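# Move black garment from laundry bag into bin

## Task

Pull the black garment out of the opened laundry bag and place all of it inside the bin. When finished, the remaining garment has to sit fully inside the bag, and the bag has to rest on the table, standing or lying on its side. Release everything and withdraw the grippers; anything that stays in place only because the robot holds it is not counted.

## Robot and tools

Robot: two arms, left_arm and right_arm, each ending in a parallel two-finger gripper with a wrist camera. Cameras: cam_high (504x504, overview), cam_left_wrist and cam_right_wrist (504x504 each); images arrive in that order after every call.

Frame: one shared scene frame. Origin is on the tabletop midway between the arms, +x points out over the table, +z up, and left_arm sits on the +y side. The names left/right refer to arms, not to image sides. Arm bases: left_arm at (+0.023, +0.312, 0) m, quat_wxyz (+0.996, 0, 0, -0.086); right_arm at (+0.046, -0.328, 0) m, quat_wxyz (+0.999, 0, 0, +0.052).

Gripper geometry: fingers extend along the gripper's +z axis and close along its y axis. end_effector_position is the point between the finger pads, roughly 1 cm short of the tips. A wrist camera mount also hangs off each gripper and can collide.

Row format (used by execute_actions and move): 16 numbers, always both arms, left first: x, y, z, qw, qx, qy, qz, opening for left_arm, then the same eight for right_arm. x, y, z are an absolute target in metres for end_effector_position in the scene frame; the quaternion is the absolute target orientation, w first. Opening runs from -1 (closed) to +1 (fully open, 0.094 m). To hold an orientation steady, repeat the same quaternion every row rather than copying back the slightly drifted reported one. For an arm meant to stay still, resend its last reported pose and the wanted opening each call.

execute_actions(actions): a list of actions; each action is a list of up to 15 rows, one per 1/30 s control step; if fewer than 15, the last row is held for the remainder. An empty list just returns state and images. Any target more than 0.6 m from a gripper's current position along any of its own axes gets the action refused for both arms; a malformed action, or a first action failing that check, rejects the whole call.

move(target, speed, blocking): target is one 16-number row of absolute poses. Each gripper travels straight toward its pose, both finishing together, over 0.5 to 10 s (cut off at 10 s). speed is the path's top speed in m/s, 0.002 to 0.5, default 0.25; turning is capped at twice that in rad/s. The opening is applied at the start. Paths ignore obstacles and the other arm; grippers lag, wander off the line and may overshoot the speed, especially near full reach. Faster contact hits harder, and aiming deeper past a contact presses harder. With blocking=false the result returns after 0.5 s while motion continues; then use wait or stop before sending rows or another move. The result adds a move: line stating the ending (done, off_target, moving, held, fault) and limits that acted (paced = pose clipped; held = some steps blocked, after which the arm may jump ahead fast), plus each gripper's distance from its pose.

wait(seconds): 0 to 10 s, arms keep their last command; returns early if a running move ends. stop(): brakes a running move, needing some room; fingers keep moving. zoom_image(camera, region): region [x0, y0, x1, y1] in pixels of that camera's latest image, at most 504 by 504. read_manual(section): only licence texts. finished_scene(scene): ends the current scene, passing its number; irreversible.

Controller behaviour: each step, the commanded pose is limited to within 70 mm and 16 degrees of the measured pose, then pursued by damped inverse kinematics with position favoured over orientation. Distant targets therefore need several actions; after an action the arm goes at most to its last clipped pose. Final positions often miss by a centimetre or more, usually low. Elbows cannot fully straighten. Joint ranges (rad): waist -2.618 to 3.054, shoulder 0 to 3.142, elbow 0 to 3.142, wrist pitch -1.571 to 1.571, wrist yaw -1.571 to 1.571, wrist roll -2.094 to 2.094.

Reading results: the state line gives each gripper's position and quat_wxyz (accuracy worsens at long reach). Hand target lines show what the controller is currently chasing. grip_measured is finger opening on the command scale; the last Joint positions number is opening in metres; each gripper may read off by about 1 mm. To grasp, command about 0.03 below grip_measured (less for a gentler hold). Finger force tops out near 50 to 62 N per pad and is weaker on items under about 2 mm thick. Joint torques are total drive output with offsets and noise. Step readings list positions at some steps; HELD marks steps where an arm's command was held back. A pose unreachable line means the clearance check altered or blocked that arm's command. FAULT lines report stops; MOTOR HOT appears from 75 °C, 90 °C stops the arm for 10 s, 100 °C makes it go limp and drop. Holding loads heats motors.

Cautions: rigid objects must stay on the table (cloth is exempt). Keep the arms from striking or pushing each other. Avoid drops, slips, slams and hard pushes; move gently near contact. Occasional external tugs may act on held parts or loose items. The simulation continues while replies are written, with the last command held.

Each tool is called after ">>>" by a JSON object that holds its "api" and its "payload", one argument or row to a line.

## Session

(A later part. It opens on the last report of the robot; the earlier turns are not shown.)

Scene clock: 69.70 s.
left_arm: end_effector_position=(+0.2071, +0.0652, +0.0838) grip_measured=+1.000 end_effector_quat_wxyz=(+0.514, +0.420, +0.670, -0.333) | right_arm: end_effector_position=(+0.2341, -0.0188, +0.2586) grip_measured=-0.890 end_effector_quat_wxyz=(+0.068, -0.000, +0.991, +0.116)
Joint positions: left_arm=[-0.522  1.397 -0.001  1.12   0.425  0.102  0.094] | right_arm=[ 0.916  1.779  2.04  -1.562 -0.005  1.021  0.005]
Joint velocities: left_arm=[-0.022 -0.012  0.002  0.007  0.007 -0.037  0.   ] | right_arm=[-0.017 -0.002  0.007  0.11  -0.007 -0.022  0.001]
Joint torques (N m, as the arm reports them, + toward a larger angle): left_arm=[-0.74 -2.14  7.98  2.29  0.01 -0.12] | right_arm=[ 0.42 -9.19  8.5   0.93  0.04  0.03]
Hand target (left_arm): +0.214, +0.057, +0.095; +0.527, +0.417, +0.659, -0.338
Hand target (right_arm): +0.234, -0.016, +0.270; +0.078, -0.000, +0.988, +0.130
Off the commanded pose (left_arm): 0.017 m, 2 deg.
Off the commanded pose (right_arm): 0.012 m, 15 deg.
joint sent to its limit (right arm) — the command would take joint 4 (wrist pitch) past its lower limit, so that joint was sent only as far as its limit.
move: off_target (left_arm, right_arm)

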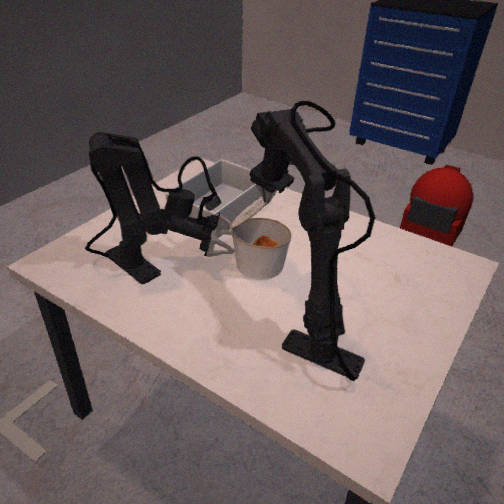

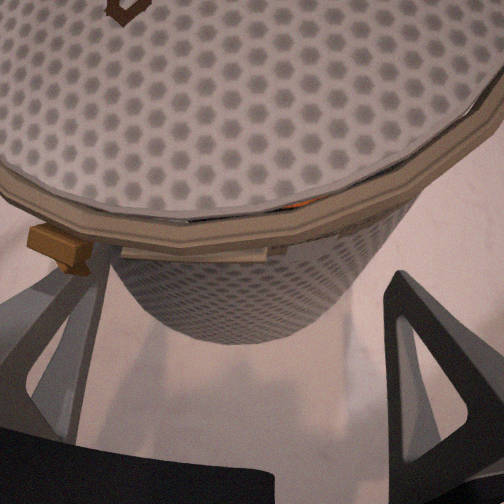

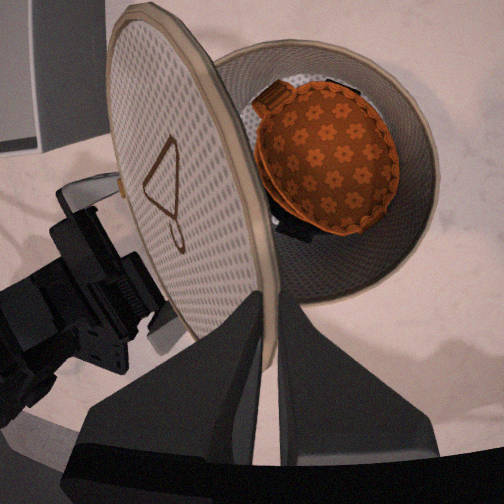

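>>> {"api": "move", "payload": {
  "target": [0.24,0.025,0.095,0.528,0.414,0.658,-0.341,1, 0.225,0.02,0.288,0,0,1,0,-0.9],
  "speed": 0.04
}}

Scene clock: 75.13 s.
left_arm: end_effector_position=(+0.2349, +0.0372, +0.0774) grip_measured=+1.000 end_effector_quat_wxyz=(+0.506, +0.412, +0.683, -0.330) | right_arm: end_effector_position=(+0.2251, +0.0139, +0.2825) grip_measured=-0.891 end_effector_quat_wxyz=(+0.083, +0.002, +0.984, +0.160)
Joint positions: left_arm=[-0.556  1.598  0.143  1.16   0.378  0.076  0.094] | right_arm=[ 0.982  1.835  2.19  -1.563 -0.002  1.091  0.005]
Joint velocities: left_arm=[-0.002  0.012 -0.012  0.007 -0.051  0.007  0.   ] | right_arm=[ 0.012 -0.002 -0.007 -0.037  0.037 -0.022  0.001]
Joint torques (N m, as the arm reports them, + toward a larger angle): left_arm=[-1.2  -4.61  7.7   2.57  0.13  0.  ] | right_arm=[ 0.71 -8.5   7.88  1.09 -0.01  0.03]
Hand target (left_arm): +0.239, +0.026, +0.095; +0.528, +0.415, +0.658, -0.341
Hand target (right_arm): +0.224, +0.019, +0.288; +0.086, -0.000, +0.982, +0.169
Off the commanded pose (left_arm): 0.022 m, 4 deg.
Off the commanded pose (right_arm): 0.008 m, 21 deg; orientation clipped at the last step of the last action.
joint sent to its limit (right arm) — the command would take joint 4 (wrist pitch) past its lower limit, so that joint was sent only as far as its limit.
move: off_target (left_arm, right_arm); limits=paced

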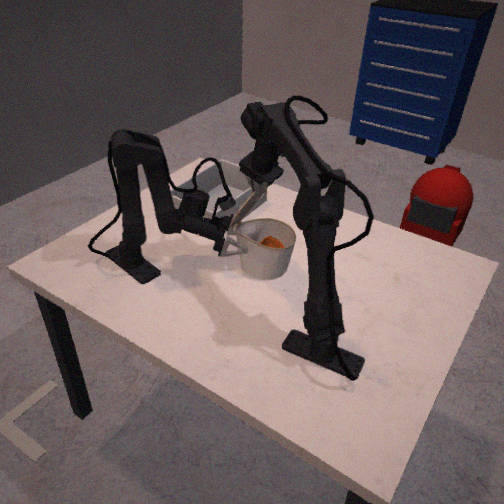

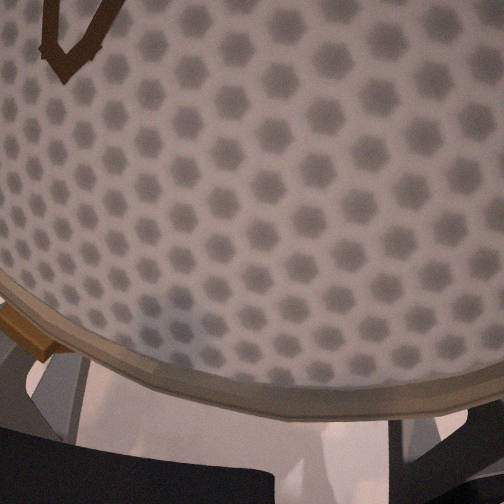

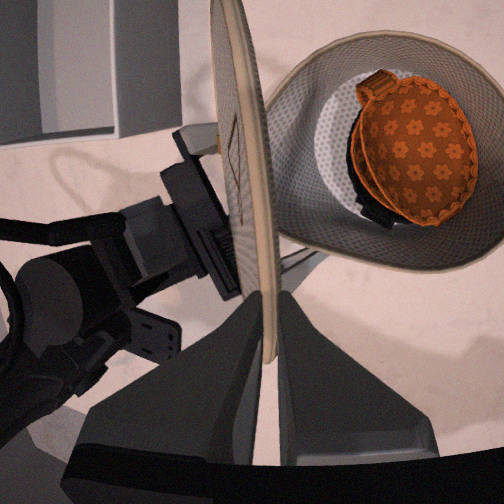

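>>> {"api": "move", "payload": {
  "target": [0.24,0.025,0.095,0.528,0.414,0.658,-0.341,1, 0.225,0.03,0.262,0.083,0,0.984,0.16,-0.72],
  "speed": 0.06
}}

Scene clock: 83.30 s.
left_arm: end_effector_position=(+0.2347, +0.0356, +0.0814) grip_measured=+1.000 end_effector_quat_wxyz=(+0.512, +0.412, +0.676, -0.333) | right_arm: end_effector_position=(+0.2251, +0.0271, +0.2625) grip_measured=-0.722 end_effector_quat_wxyz=(+0.077, +0.001, +0.985, +0.156)
Joint positions: left_arm=[-0.56   1.598  0.143  1.178  0.378  0.075  0.094] | right_arm=[ 0.997  1.85   2.122 -1.493 -0.002  1.105  0.013]
Joint velocities: left_arm=[-0.022 -0.002 -0.012 -0.081  0.051  0.037  0.   ] | right_arm=[-0.002 -0.002 -0.012  0.051  0.022  0.037  0.001]
Joint torques (N m, as the arm reports them, + toward a larger angle): left_arm=[-0.79 -4.57  7.86  2.4   0.22  0.04] | right_arm=[  0.54 -10.03   4.73   1.26   0.08   0.02]
Hand target (left_arm): +0.240, +0.025, +0.095; +0.528, +0.414, +0.658, -0.341
Hand target (right_arm): +0.225, +0.030, +0.262; +0.082, +0.000, +0.984, +0.160
Off the commanded pose (left_arm): 0.018 m, 3 deg.
Off the commanded pose (right_arm): 0.003 m, 1 deg.
move: off_target (left_arm)

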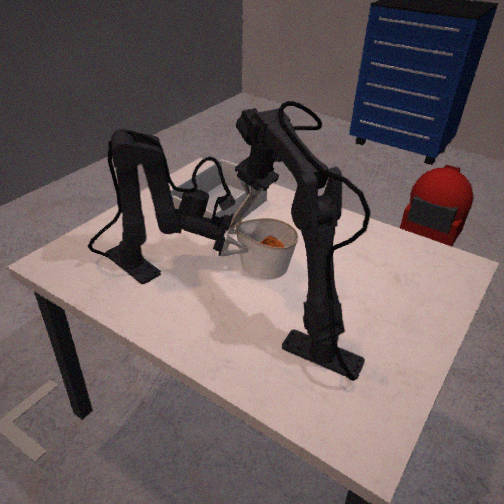

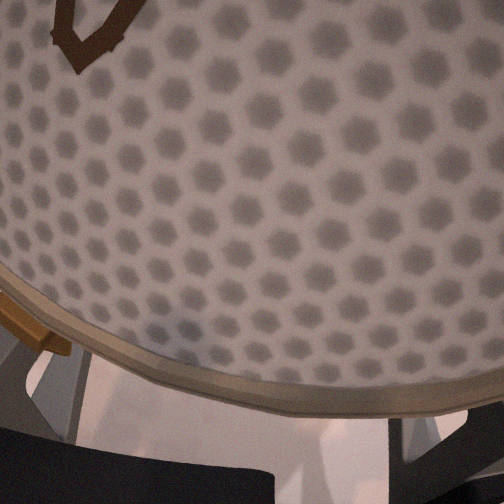

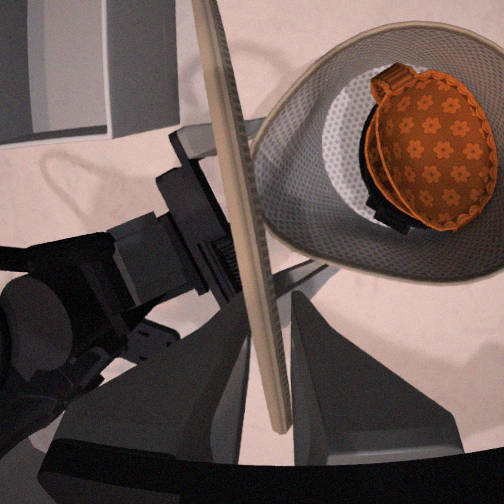

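>>> {"api": "move", "payload": {
  "target": [0.23,0.05,0.07,0.528,0.414,0.658,-0.341,1, 0.215,0.10,0.262,0.083,0,0.984,0.16,-0.4],
  "speed": 0.05
}}

Scene clock: 87.27 s.
left_arm: end_effector_position=(+0.2329, +0.0453, +0.0751) grip_measured=+1.000 end_effector_quat_wxyz=(+0.531, +0.411, +0.657, -0.344) | right_arm: end_effector_position=(+0.2137, +0.0996, +0.2520) grip_measured=-0.402 end_effector_quat_wxyz=(+0.078, -0.001, +0.983, +0.168)
Joint positions: left_arm=[-0.51   1.78   0.09   1.466  0.443  0.081  0.094] | right_arm=[ 1.101  2.13   2.483 -1.552  0.024  1.199  0.028]
Joint velocities: left_arm=[ 0.002 -0.002 -0.007 -0.022 -0.007 -0.022  0.   ] | right_arm=[-0.007  0.007  0.002  0.037  0.022  0.066  0.   ]
Joint torques (N m, as the arm reports them, + toward a larger angle): left_arm=[ 0.6  -4.68  1.46  2.28  0.21  0.13] | right_arm=[  0.46 -12.53   8.21   0.99   0.17   0.02]
Hand target (left_arm): +0.230, +0.050, +0.071; +0.528, +0.414, +0.659, -0.341
Hand target (right_arm): +0.213, +0.099, +0.262; +0.088, -0.000, +0.980, +0.176
Off the commanded pose (left_arm): 0.008 m, 1 deg.
Off the commanded pose (right_arm): 0.010 m, 1 deg.
joint sent to its limit (right arm) — the command would take joint 4 (wrist pitch) past its lower limit, so that joint was sent only as far as its limit.
move: done

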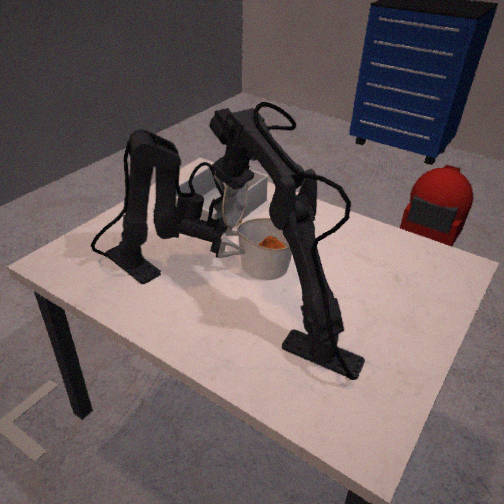

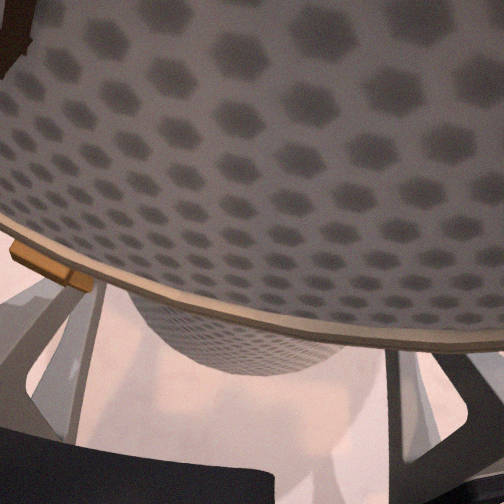

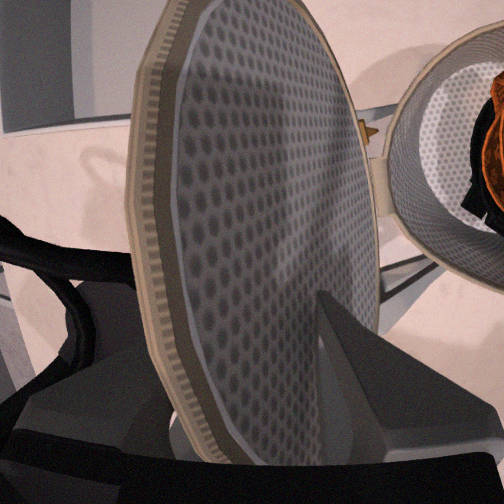

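Past vertical. Lift right off, withdraw left.

>>> {"api": "move", "payload": {
  "target": [0.2,0.12,0.09,0.528,0.414,0.658,-0.341,1, 0.215,0.10,0.31,0.083,0,0.984,0.16,-0.4],
  "speed": 0.08
}}

>>> {"api": "move", "payload": {
  "target": [0.19,0.2,0.12,0.45,0.3,0.8,-0.25,1, 0.27,-0.03,0.21,0,0,1,0,0.2],
  "speed": 0.15
}}

Scene clock: 93.13 s.
left_arm: end_effector_position=(+0.2047, +0.1144, +0.0965) grip_measured=+1.000 end_effector_quat_wxyz=(+0.498, +0.439, +0.662, -0.347) | right_arm: end_effector_position=(+0.2155, +0.1030, +0.2917) grip_measured=-0.402 end_effector_quat_wxyz=(+0.100, +0.001, +0.970, +0.223)
Joint positions: left_arm=[-0.149  0.948  0.009  0.54   0.831  0.279  0.094] | right_arm=[ 1.101  2.11   2.585 -1.554  0.026  1.2    0.028]
Joint velocities: left_arm=[ 0.007 -0.022  0.017 -0.095  0.022 -0.066  0.   ] | right_arm=[-0.002  0.012  0.002 -0.007 -0.007 -0.007 -0.   ]
Joint torques (N m, as the arm reports them, + toward a larger angle): left_arm=[ 0.67 -2.75  5.24  1.6   0.19  0.09] | right_arm=[  0.31 -13.89   7.69   1.2    0.18  -0.06]
Hand target (left_arm): +0.202, +0.118, +0.090; +0.494, +0.437, +0.669, -0.342
Hand target (right_arm): +0.214, +0.098, +0.309; +0.113, -0.002, +0.965, +0.238
Off the commanded pose (left_arm): 0.010 m, 5 deg.
Off the commanded pose (right_arm): 0.019 m, 8 deg.
joint sent to its limit (left arm) — the command would take joint 3 (elbow) past its lower limit, so that joint was sent only as far as its limit.
joint sent to its limit (right arm) — the command would take joint 4 (wrist pitch) past its lower limit, so that joint was sent only as far as its limit.
move: off_target (left_arm, right_arm)

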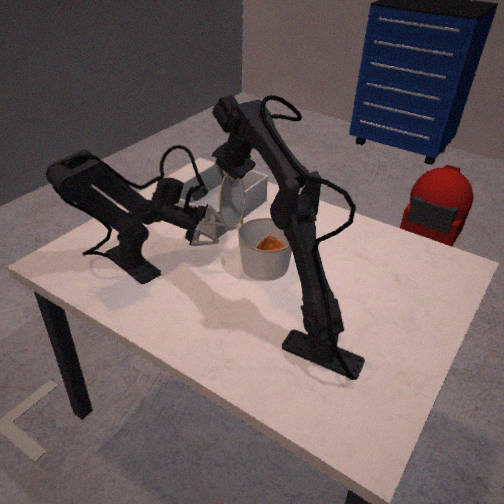

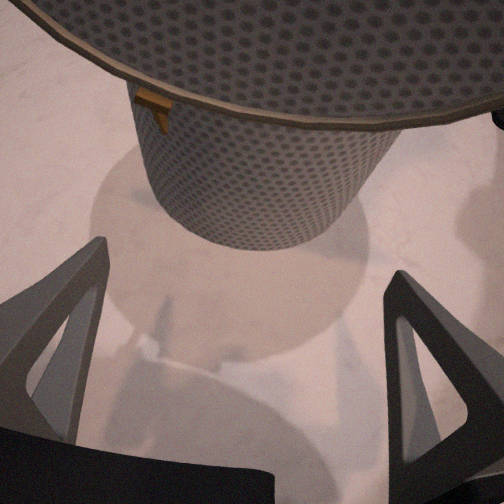

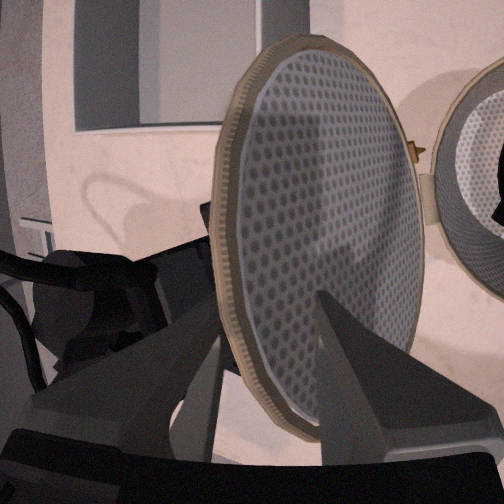

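Scene clock: 95.43 s.
left_arm: end_effector_position=(+0.1937, +0.1993, +0.1061) grip_measured=+1.000 end_effector_quat_wxyz=(+0.436, +0.289, +0.813, -0.255) | right_arm: end_effector_position=(+0.2747, -0.0196, +0.1993) grip_measured=+0.198 end_effector_quat_wxyz=(+0.028, +0.004, +0.999, +0.047)
Joint positions: left_arm=[ 0.24   0.328  0.239 -0.671  0.781  0.402  0.094] | right_arm=[ 0.822  1.955  2.05  -1.558 -0.011  0.934  0.056]
Joint velocities: left_arm=[ 0.022 -0.002  0.017  0.022 -0.095 -0.066  0.   ] | right_arm=[ 0.007  0.012  0.012  0.037 -0.022 -0.007 -0.002]
Joint torques (N m, as the arm reports them, + toward a larger angle): left_arm=[ 0.61  0.17 10.56  1.4   0.53  0.16] | right_arm=[ -0.24 -13.72   4.83   0.59   0.14  -0.06]
Hand target (left_arm): +0.193, +0.198, +0.120; +0.452, +0.299, +0.801, -0.253
Hand target (right_arm): +0.274, -0.026, +0.207; +0.037, +0.003, +0.998, +0.048
Off the commanded pose (left_arm): 0.014 m, 3 deg.
Off the commanded pose (right_arm): 0.016 m, 6 deg.
joint sent to its limit (right arm) — the command would take joint 4 (wrist pitch) past its lower limit, so that joint was sent only as far as its limit.
move: off_target (left_arm, right_arm)

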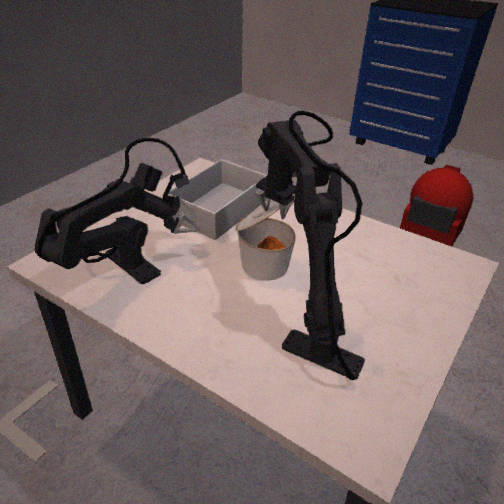

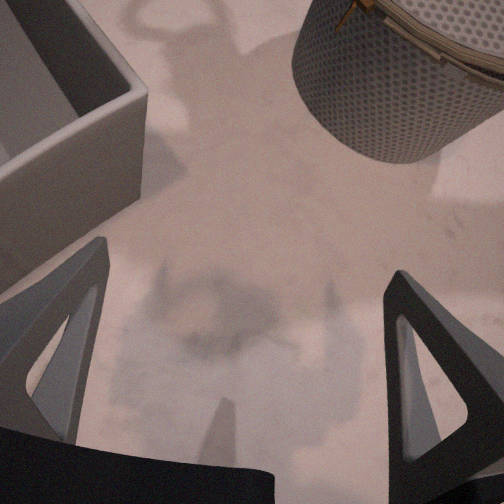

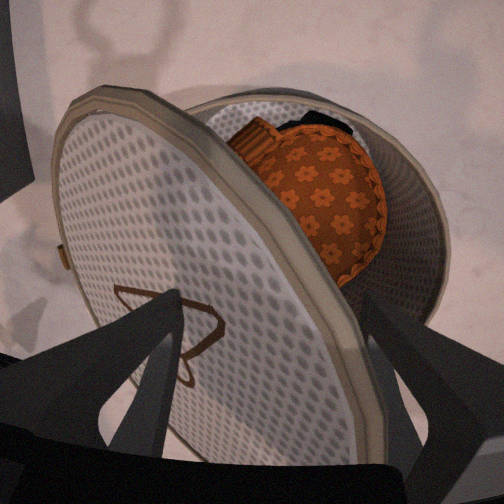

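Oops, dragged it back; still straddled. Push it over again.

>>> {"api": "move", "payload": {
  "target": [0.16,0.25,0.12,0.45,0.3,0.8,-0.25,1, 0.24,0.05,0.27,0.083,0,0.984,0.16,0.2],
  "speed": 0.07
}}

>>> {"api": "move", "payload": {
  "target": [0.16,0.25,0.12,0.45,0.3,0.8,-0.25,1, 0.21,0.14,0.28,0.1,0,0.97,0.22,0.2],
  "speed": 0.07
}}

Scene clock: 102.17 s.
left_arm: end_effector_position=(+0.1596, +0.2452, +0.1150) grip_measured=+1.000 end_effector_quat_wxyz=(+0.442, +0.302, +0.805, -0.255) | right_arm: end_effector_position=(+0.2368, +0.0459, +0.2625) grip_measured=+0.198 end_effector_quat_wxyz=(+0.072, -0.001, +0.986, +0.153)
Joint positions: left_arm=[ 1.125  0.87   0.403 -1.551  1.01   1.921  0.094] | right_arm=[ 0.988  1.977  2.304 -1.558 -0.014  1.092  0.056]
Joint velocities: left_arm=[ 0.002 -0.007 -0.012 -0.037  0.022  0.051  0.   ] | right_arm=[ 0.002  0.002  0.007  0.051 -0.051 -0.007 -0.001]
Joint torques (N m, as the arm reports them, + toward a larger angle): left_arm=[ 0.95  2.02  8.22 -0.65  0.6   0.12] | right_arm=[  0.45 -10.73   8.15   1.     0.12   0.03]
Hand target (left_arm): +0.163, +0.249, +0.121; +0.448, +0.302, +0.803, -0.252
Hand target (right_arm): +0.237, +0.047, +0.271; +0.082, -0.002, +0.983, +0.162
Off the commanded pose (left_arm): 0.007 m, 1 deg.
Off the commanded pose (right_arm): 0.009 m, 2 deg.
joint sent to its limit (left arm) — the command would take joint 4 (wrist pitch) past its lower limit, so that joint was sent only as far as its limit.
joint sent to its limit (right arm) — the command would take joint 4 (wrist pitch) past its lower limit, so that joint was sent only as far as its limit.
move: done

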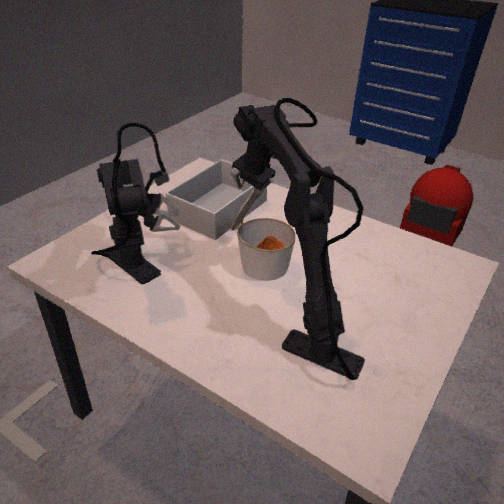

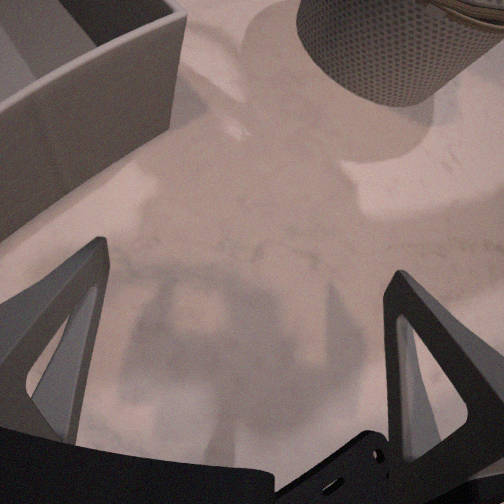

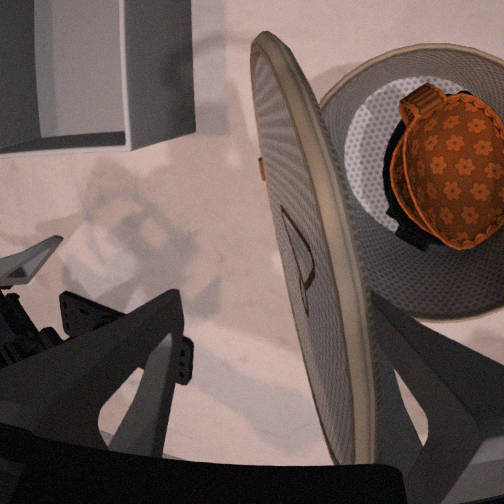

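Scene clock: 103.90 s.
left_arm: end_effector_position=(+0.1591, +0.2469, +0.1135) grip_measured=+1.000 end_effector_quat_wxyz=(+0.441, +0.308, +0.806, -0.247) | right_arm: end_effector_position=(+0.2070, +0.1385, +0.2690) grip_measured=+0.198 end_effector_quat_wxyz=(+0.092, -0.003, +0.970, +0.223)
Joint positions: left_arm=[ 1.138  0.87   0.403 -1.551  0.998  1.945  0.094] | right_arm=[ 1.144  2.255  2.73  -1.559  0.03   1.234  0.056]
Joint velocities: left_arm=[-0.012 -0.002  0.017 -0.007  0.007 -0.051  0.   ] | right_arm=[-0.007  0.007  0.007 -0.095 -0.007  0.022  0.001]
Joint torques (N m, as the arm reports them, + toward a larger angle): left_arm=[ 0.77  2.61  8.01 -0.64  0.59  0.09] | right_arm=[  0.33 -13.4    7.79   1.23   0.19   0.02]
Hand target (left_arm): +0.162, +0.250, +0.119; +0.445, +0.303, +0.805, -0.250
Hand target (right_arm): +0.208, +0.138, +0.280; +0.103, -0.001, +0.966, +0.235
Off the commanded pose (left_arm): 0.007 m, 2 deg.
Off the commanded pose (right_arm): 0.012 m, 1 deg.
joint sent to its limit (left arm) — the command would take joint 4 (wrist pitch) past its lower limit, so that joint was sent only as far as its limit.
joint sent to its limit (right arm) — the command would take joint 4 (wrist pitch) past its lower limit, so that joint was sent only as far as its limit.
move: off_target (right_arm)

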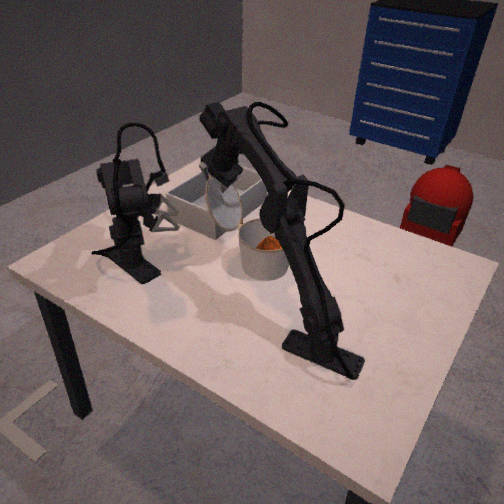

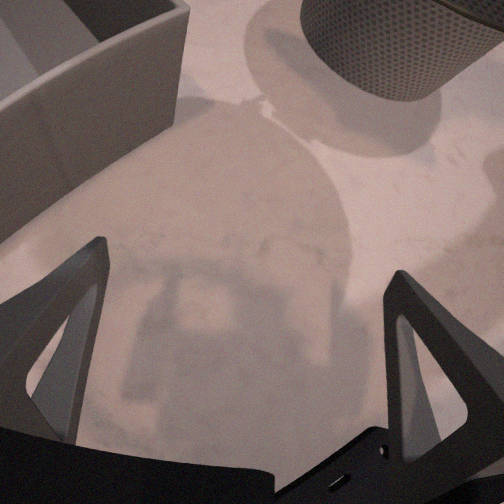

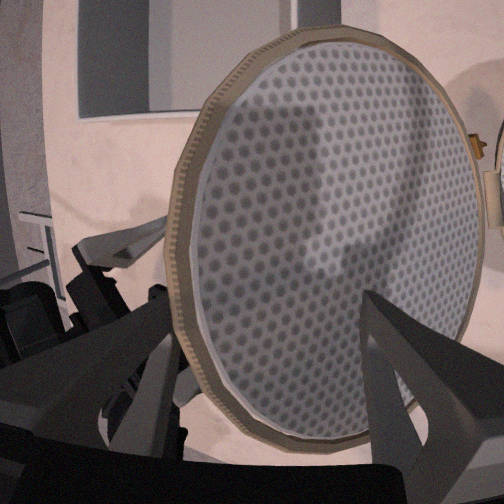

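>>> {"api": "move", "payload": {
  "target": [0.16,0.25,0.12,0.45,0.3,0.8,-0.25,1, 0.21,0.13,0.32,0.1,0,0.95,0.28,1],
  "speed": 0.07
}}

Scene clock: 106.43 s.
left_arm: end_effector_position=(+0.1588, +0.2477, +0.1127) grip_measured=+1.000 end_effector_quat_wxyz=(+0.440, +0.308, +0.806, -0.248) | right_arm: end_effector_position=(+0.2084, +0.1337, +0.3024) grip_measured=+1.000 end_effector_quat_wxyz=(+0.097, -0.000, +0.959, +0.267)
Joint positions: left_arm=[ 1.145  0.881  0.403 -1.552  0.993  1.955  0.094] | right_arm=[ 1.129  2.218  2.782 -1.559  0.005  1.231  0.094]
Joint velocities: left_arm=[ 0.007 -0.012  0.012  0.066 -0.037  0.081  0.   ] | right_arm=[ 0.007 -0.012  0.002  0.022 -0.037 -0.037  0.   ]
Joint torques (N m, as the arm reports them, + toward a larger angle): left_arm=[ 0.33  1.58  7.86 -0.72  0.72  0.09] | right_arm=[ -0.62 -14.39   7.29   1.36  -0.06  -0.08]
Hand target (left_arm): +0.162, +0.250, +0.119; +0.445, +0.303, +0.804, -0.251
Hand target (right_arm): +0.210, +0.128, +0.320; +0.103, -0.001, +0.953, +0.286
Off the commanded pose (left_arm): 0.008 m, 2 deg.
Off the commanded pose (right_arm): 0.018 m, 2 deg.
joint sent to its limit (left arm) — the command would take joint 4 (wrist pitch) past its lower limit, so that joint was sent only as far as its limit.
joint sent to its limit (right arm) — the command would take joint 4 (wrist pitch) past its lower limit, so that joint was sent only as far as its limit.
move: off_target (right_arm)

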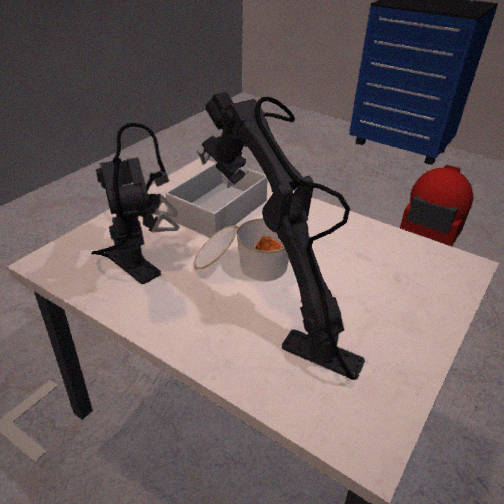

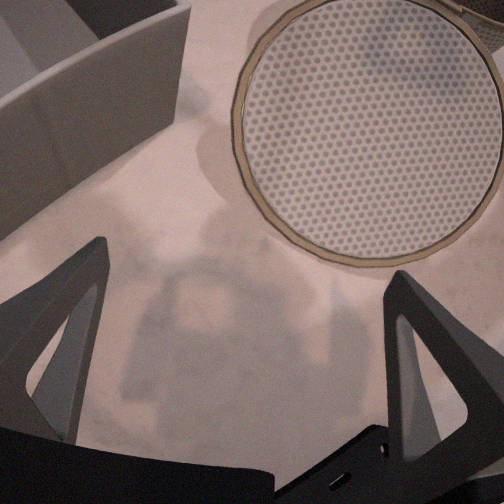

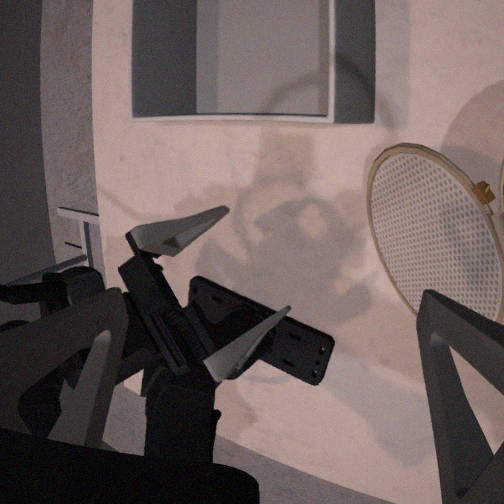

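>>> {"api": "move", "payload": {
  "target": [0.2,0.27,0.2,0.15,0,0.99,0,1, 0.24,-0.035,0.175,0,0,1,0,1]
}}

Scene clock: 111.33 s.
left_arm: end_effector_position=(+0.1982, +0.2707, +0.1904) grip_measured=+1.000 end_effector_quat_wxyz=(+0.140, +0.005, +0.990, +0.003) | right_arm: end_effector_position=(+0.2448, -0.0231, +0.1635) grip_measured=+1.000 end_effector_quat_wxyz=(-0.008, +0.004, +1.000, +0.000)
Joint positions: left_arm=[-0.162  1.002  1.12  -1.424 -0.095 -0.311  0.094] | right_arm=[ 0.881  1.953  1.906 -1.531 -0.013  0.992  0.094]
Joint velocities: left_arm=[ 0.002  0.007 -0.022 -0.022 -0.022 -0.037  0.   ] | right_arm=[-0.002 -0.002  0.002 -0.007 -0.037  0.051  0.   ]
Joint torques (N m, as the arm reports them, + toward a larger angle): left_arm=[-0.5  -0.37  9.86  0.76 -0.18 -0.07] | right_arm=[ -0.42 -13.8    4.83   0.35   0.15  -0.06]
Hand target (left_arm): +0.200, +0.271, +0.198; +0.145, +0.003, +0.989, +0.006
Hand target (right_arm): +0.245, -0.030, +0.172; +0.001, +0.004, +1.000, +0.001
Off the commanded pose (left_arm): 0.010 m, 1 deg.
Off the commanded pose (right_arm): 0.017 m, 1 deg.
move: off_target (right_arm)

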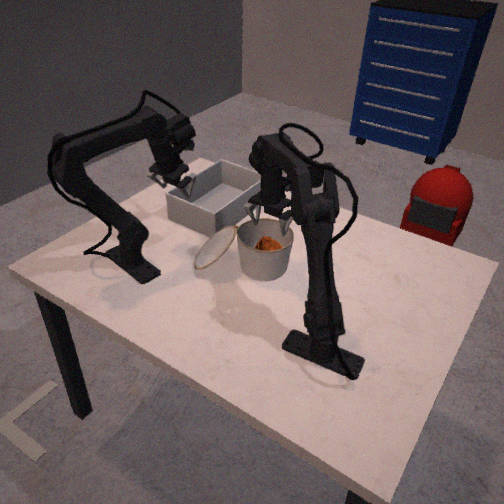

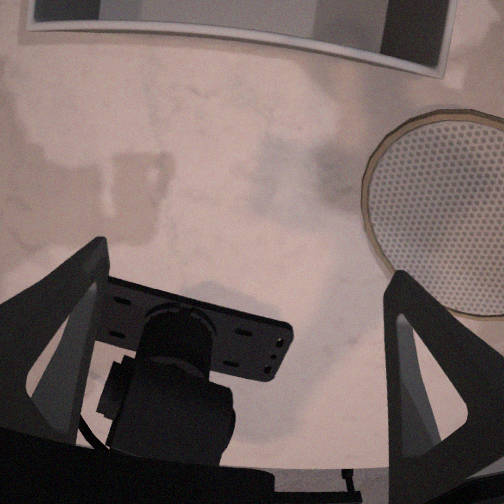

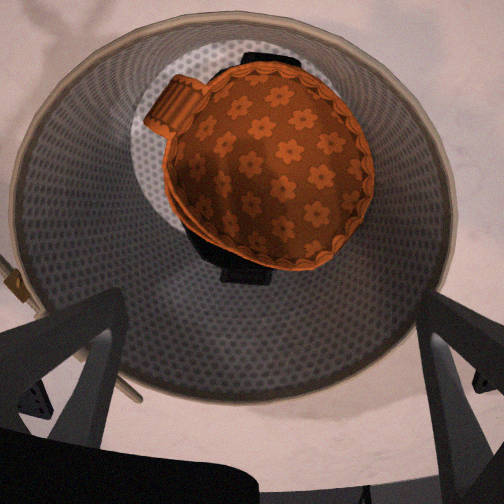

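>>> {"api": "move", "payload": {
  "target": [0.2,0.15,0.2,0.05,0,1,0,-0.1, 0.24,-0.25,0.2,0.1,0,1,0,1]
}}

>>> {"api": "move", "payload": {
  "target": [0.225,-0.018,0.17,0,0,1,0,-0.1, 0.24,-0.25,0.2,0.1,0,1,0,1]
}}

Scene clock: 120.63 s.
left_arm: end_effector_position=(+0.1991, +0.1534, +0.1934) grip_measured=-0.097 end_effector_quat_wxyz=(+0.048, +0.002, +0.999, +0.007) | right_arm: end_effector_position=(+0.2446, -0.2500, +0.1999) grip_measured=+1.000 end_effector_quat_wxyz=(+0.102, -0.002, +0.995, -0.008)
Joint positions: left_arm=[-0.628  1.41   1.417 -1.52  -0.079 -0.794  0.042] | right_arm=[ 0.353  1.218  1.289 -1.465  0.103  0.444  0.094]
Joint velocities: left_arm=[-0.002 -0.002  0.007 -0.037 -0.022  0.037 -0.   ] | right_arm=[-0.002  0.007 -0.002 -0.007  0.037  0.007  0.   ]
Joint torques (N m, as the arm reports them, + toward a larger angle): left_arm=[-0.75 -5.02  9.54  0.32  0.   -0.07] | right_arm=[-0.69 -4.59  4.5   0.97  0.02 -0.08]
Hand target (left_arm): +0.199, +0.150, +0.200; +0.051, -0.000, +0.999, +0.003
Hand target (right_arm): +0.246, -0.251, +0.199; +0.108, -0.001, +0.994, -0.004
Off the commanded pose (left_arm): 0.007 m, 1 deg.
Off the commanded pose (right_arm): 0.005 m, 1 deg.
move: done

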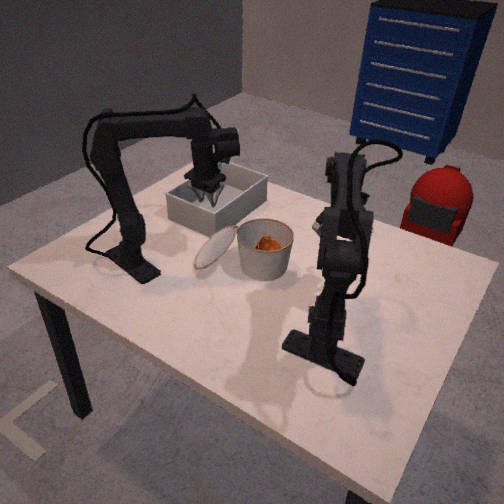

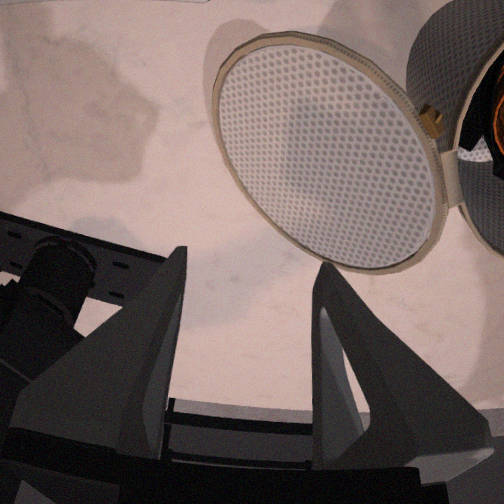

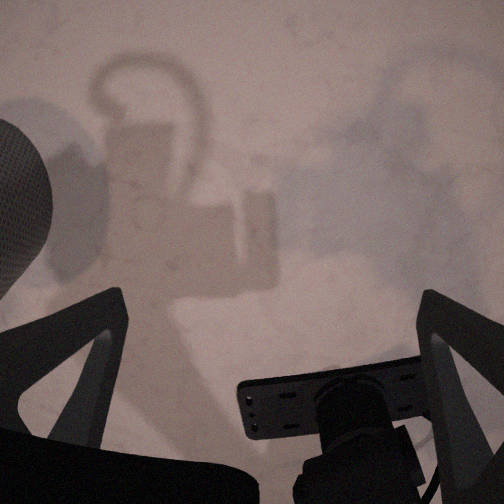

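Scene clock: 121.90 s.
left_arm: end_effector_position=(+0.2247, -0.0164, +0.1589) grip_measured=-0.097 end_effector_quat_wxyz=(+0.001, +0.004, +1.000, +0.003) | right_arm: end_effector_position=(+0.2437, -0.2481, +0.1997) grip_measured=+1.000 end_effector_quat_wxyz=(+0.099, -0.003, +0.995, -0.003)
Joint positions: left_arm=[-0.854  2.044  2.018 -1.55  -0.005 -1.018  0.042] | right_arm=[ 0.353  1.218  1.289 -1.465  0.092  0.443  0.094]
Joint velocities: left_arm=[ 0.007  0.002  0.007 -0.007 -0.007 -0.007 -0.   ] | right_arm=[-0.007 -0.012 -0.002 -0.007 -0.022  0.037  0.   ]
Joint torques (N m, as the arm reports them, + toward a larger angle): left_arm=[ -0.21 -12.7    9.3    0.16   0.04  -0.1 ] | right_arm=[-0.37 -5.01  4.93  0.75  0.    0.01]
Hand target (left_arm): +0.224, -0.018, +0.169; +0.005, +0.000, +1.000, -0.005
Hand target (right_arm): +0.240, -0.250, +0.200; +0.100, -0.000, +0.995, -0.000
Off the commanded pose (left_arm): 0.011 m, 1 deg.
Off the commanded pose (right_arm): 0.004 m, 0 deg.
joint sent to its limit (left arm) — the command would take joint 4 (wrist pitch) past its lower limit, so that joint was sent only as far as its limit.
move: off_target (left_arm)

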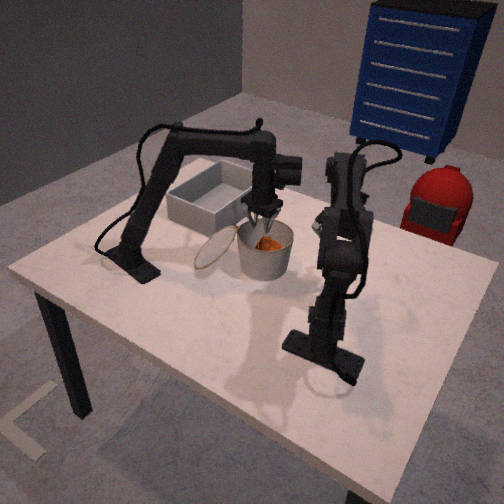

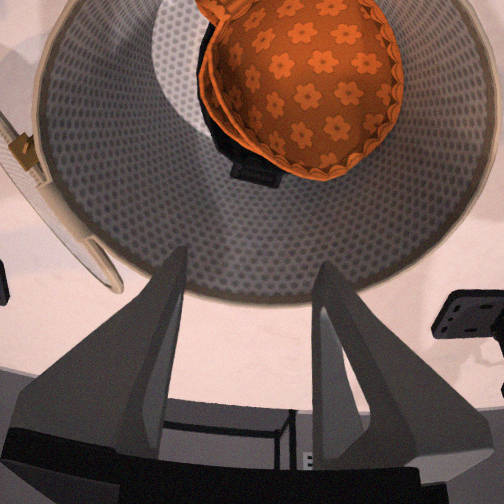

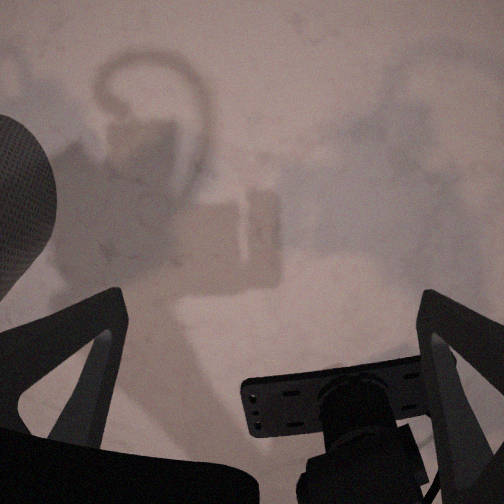

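Descend with tips tilted toward -x.

>>> {"api": "move", "payload": {
  "target": [0.21,-0.016,0.095,-0.1,0,0.995,0,-0.2, 0.24,-0.25,0.2,0.1,0,1,0,1],
  "speed": 0.08
}}

Scene clock: 125.30 s.
left_arm: end_effector_position=(+0.2079, -0.0158, +0.0995) grip_measured=-0.197 end_effector_quat_wxyz=(-0.097, -0.001, +0.995, +0.002) | right_arm: end_effector_position=(+0.2437, -0.2481, +0.1997) grip_measured=+1.000 end_effector_quat_wxyz=(+0.099, -0.003, +0.995, -0.003)
Joint positions: left_arm=[-0.814  2.089  1.833 -1.426  0.16  -0.98   0.038] | right_arm=[ 0.353  1.218  1.289 -1.465  0.092  0.443  0.094]
Joint velocities: left_arm=[-0.002  0.007  0.007  0.051  0.037  0.007  0.   ] | right_arm=[ 0.007 -0.002 -0.007  0.037  0.051 -0.037  0.   ]
Joint torques (N m, as the arm reports them, + toward a larger angle): left_arm=[  0.61 -12.19   5.56   0.25   0.21   0.13] | right_arm=[-0.37 -4.99  4.93  0.75  0.    0.01]
Hand target (left_arm): +0.210, -0.015, +0.095; -0.100, -0.000, +0.995, -0.000
Hand target (right_arm): +0.240, -0.250, +0.200; +0.100, -0.000, +0.995, -0.000
Off the commanded pose (left_arm): 0.005 m, 0 deg.
Off the commanded pose (right_arm): 0.004 m, 0 deg.
move: done

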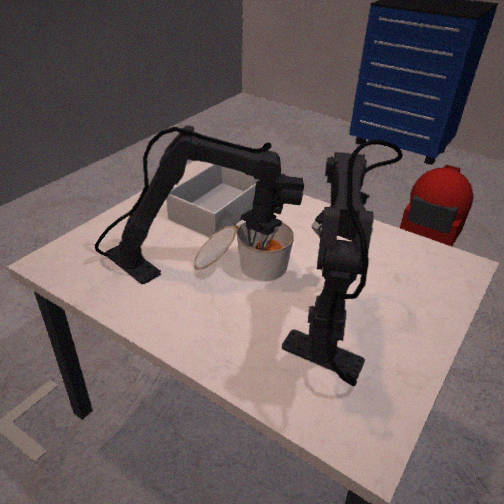

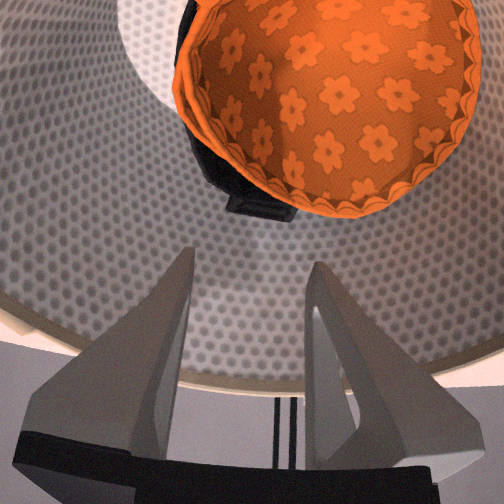

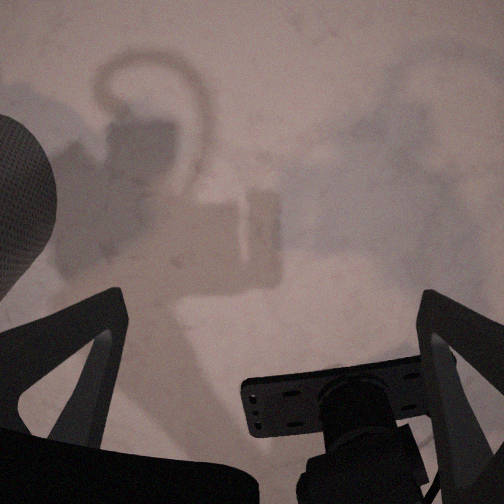

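>>> {"api": "move", "payload": {
  "target": [0.194,-0.017,0.085,-0.12,0,0.993,0,-0.2, 0.24,-0.25,0.2,0.1,0,1,0,1],
  "speed": 0.05
}}

>>> {"api": "move", "payload": {
  "target": [0.194,-0.017,0.06,-0.12,0,0.993,0,-0.2, 0.24,-0.25,0.2,0.1,0,1,0,1],
  "speed": 0.05
}}

Scene clock: 129.77 s.
left_arm: end_effector_position=(+0.1973, -0.0149, +0.0876) grip_measured=-0.197 end_effector_quat_wxyz=(-0.118, -0.001, +0.993, +0.002) | right_arm: end_effector_position=(+0.2437, -0.2481, +0.1997) grip_measured=+1.000 end_effector_quat_wxyz=(+0.099, -0.003, +0.995, -0.003)
Joint positions: left_arm=[-0.82   2.089  1.778 -1.395  0.196 -0.979  0.038] | right_arm=[ 0.353  1.218  1.289 -1.465  0.092  0.443  0.094]
Joint velocities: left_arm=[ 0.017 -0.002 -0.007 -0.007 -0.051 -0.037  0.001] | right_arm=[-0.022  0.012  0.007  0.007 -0.007  0.007  0.   ]
Joint torques (N m, as the arm reports them, + toward a larger angle): left_arm=[ -0.59 -12.73   5.31   0.16   0.22  -0.05] | right_arm=[-0.38 -5.    4.92  0.75  0.    0.01]
Hand target (left_arm): +0.194, -0.017, +0.085; -0.120, +0.000, +0.993, +0.000
Hand target (right_arm): +0.240, -0.250, +0.200; +0.100, -0.000, +0.995, -0.000
Off the commanded pose (left_arm): 0.005 m, 0 deg.
Off the commanded pose (right_arm): 0.004 m, 0 deg.
move: done

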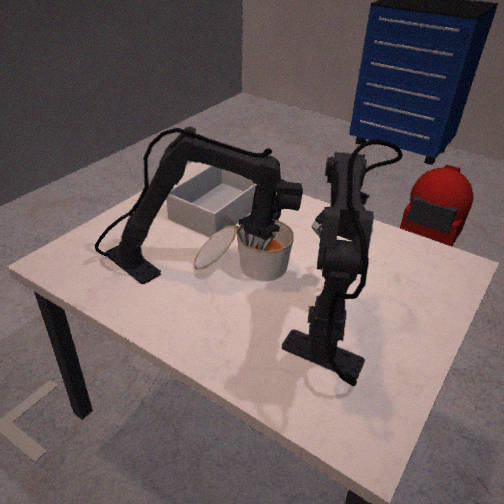

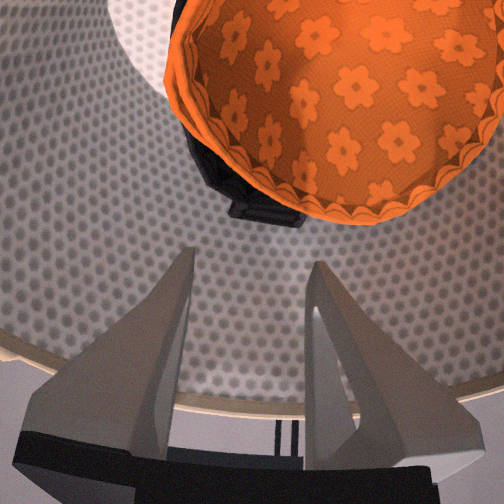

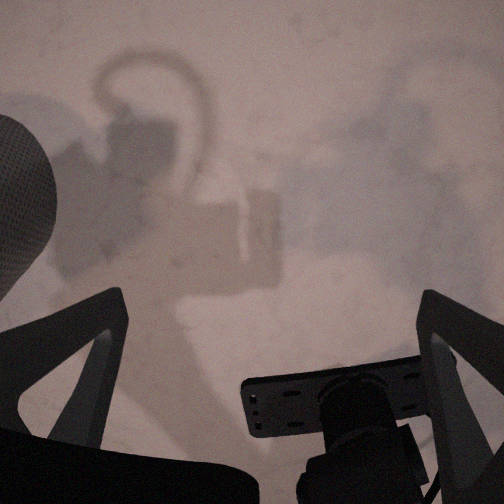

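Scene clock: 130.73 s.
left_arm: end_effector_position=(+0.1974, -0.0153, +0.0670) grip_measured=-0.197 end_effector_quat_wxyz=(-0.116, -0.000, +0.993, -0.003) | right_arm: end_effector_position=(+0.2437, -0.2481, +0.1997) grip_measured=+1.000 end_effector_quat_wxyz=(+0.099, -0.003, +0.995, -0.003)
Joint positions: left_arm=[-0.82   2.089  1.697 -1.304  0.196 -0.979  0.038] | right_arm=[ 0.353  1.218  1.289 -1.465  0.091  0.443  0.094]
Joint velocities: left_arm=[-0.002 -0.017 -0.007  0.037 -0.022  0.037 -0.001] | right_arm=[-0.012 -0.007  0.002  0.051 -0.051  0.022  0.   ]
Joint torques (N m, as the arm reports them, + toward a larger angle): left_arm=[ -0.7  -11.53   5.28   0.2    0.27  -0.06] | right_arm=[-0.37 -4.99  4.92  0.75  0.    0.01]
Hand target (left_arm): +0.194, -0.017, +0.060; -0.120, +0.000, +0.993, +0.000
Hand target (right_arm): +0.240, -0.250, +0.200; +0.099, -0.000, +0.995, +0.000
Off the commanded pose (left_arm): 0.008 m, 1 deg.
Off the commanded pose (right_arm): 0.004 m, 0 deg.
move: done

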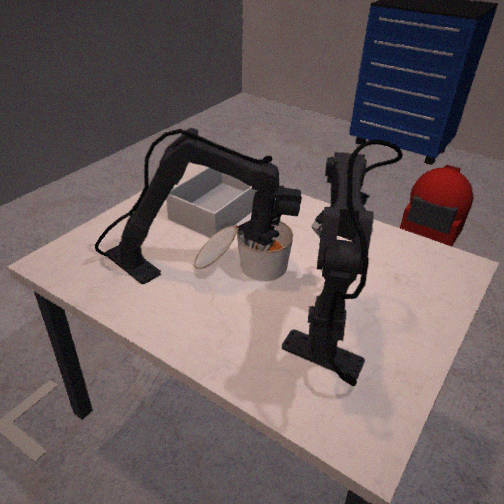

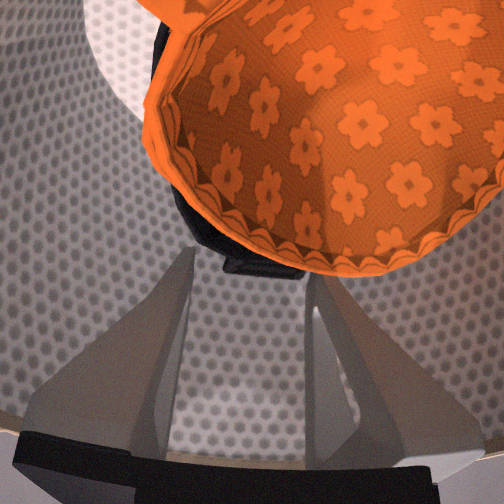

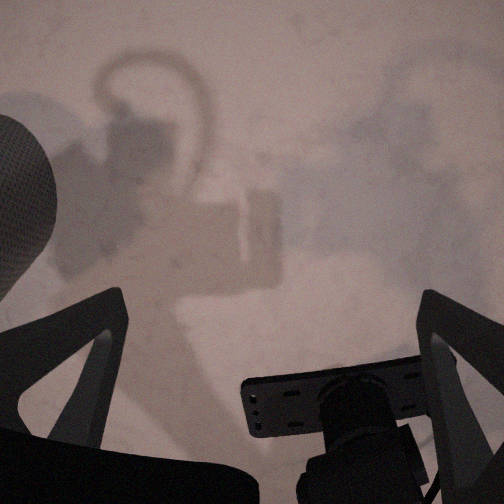

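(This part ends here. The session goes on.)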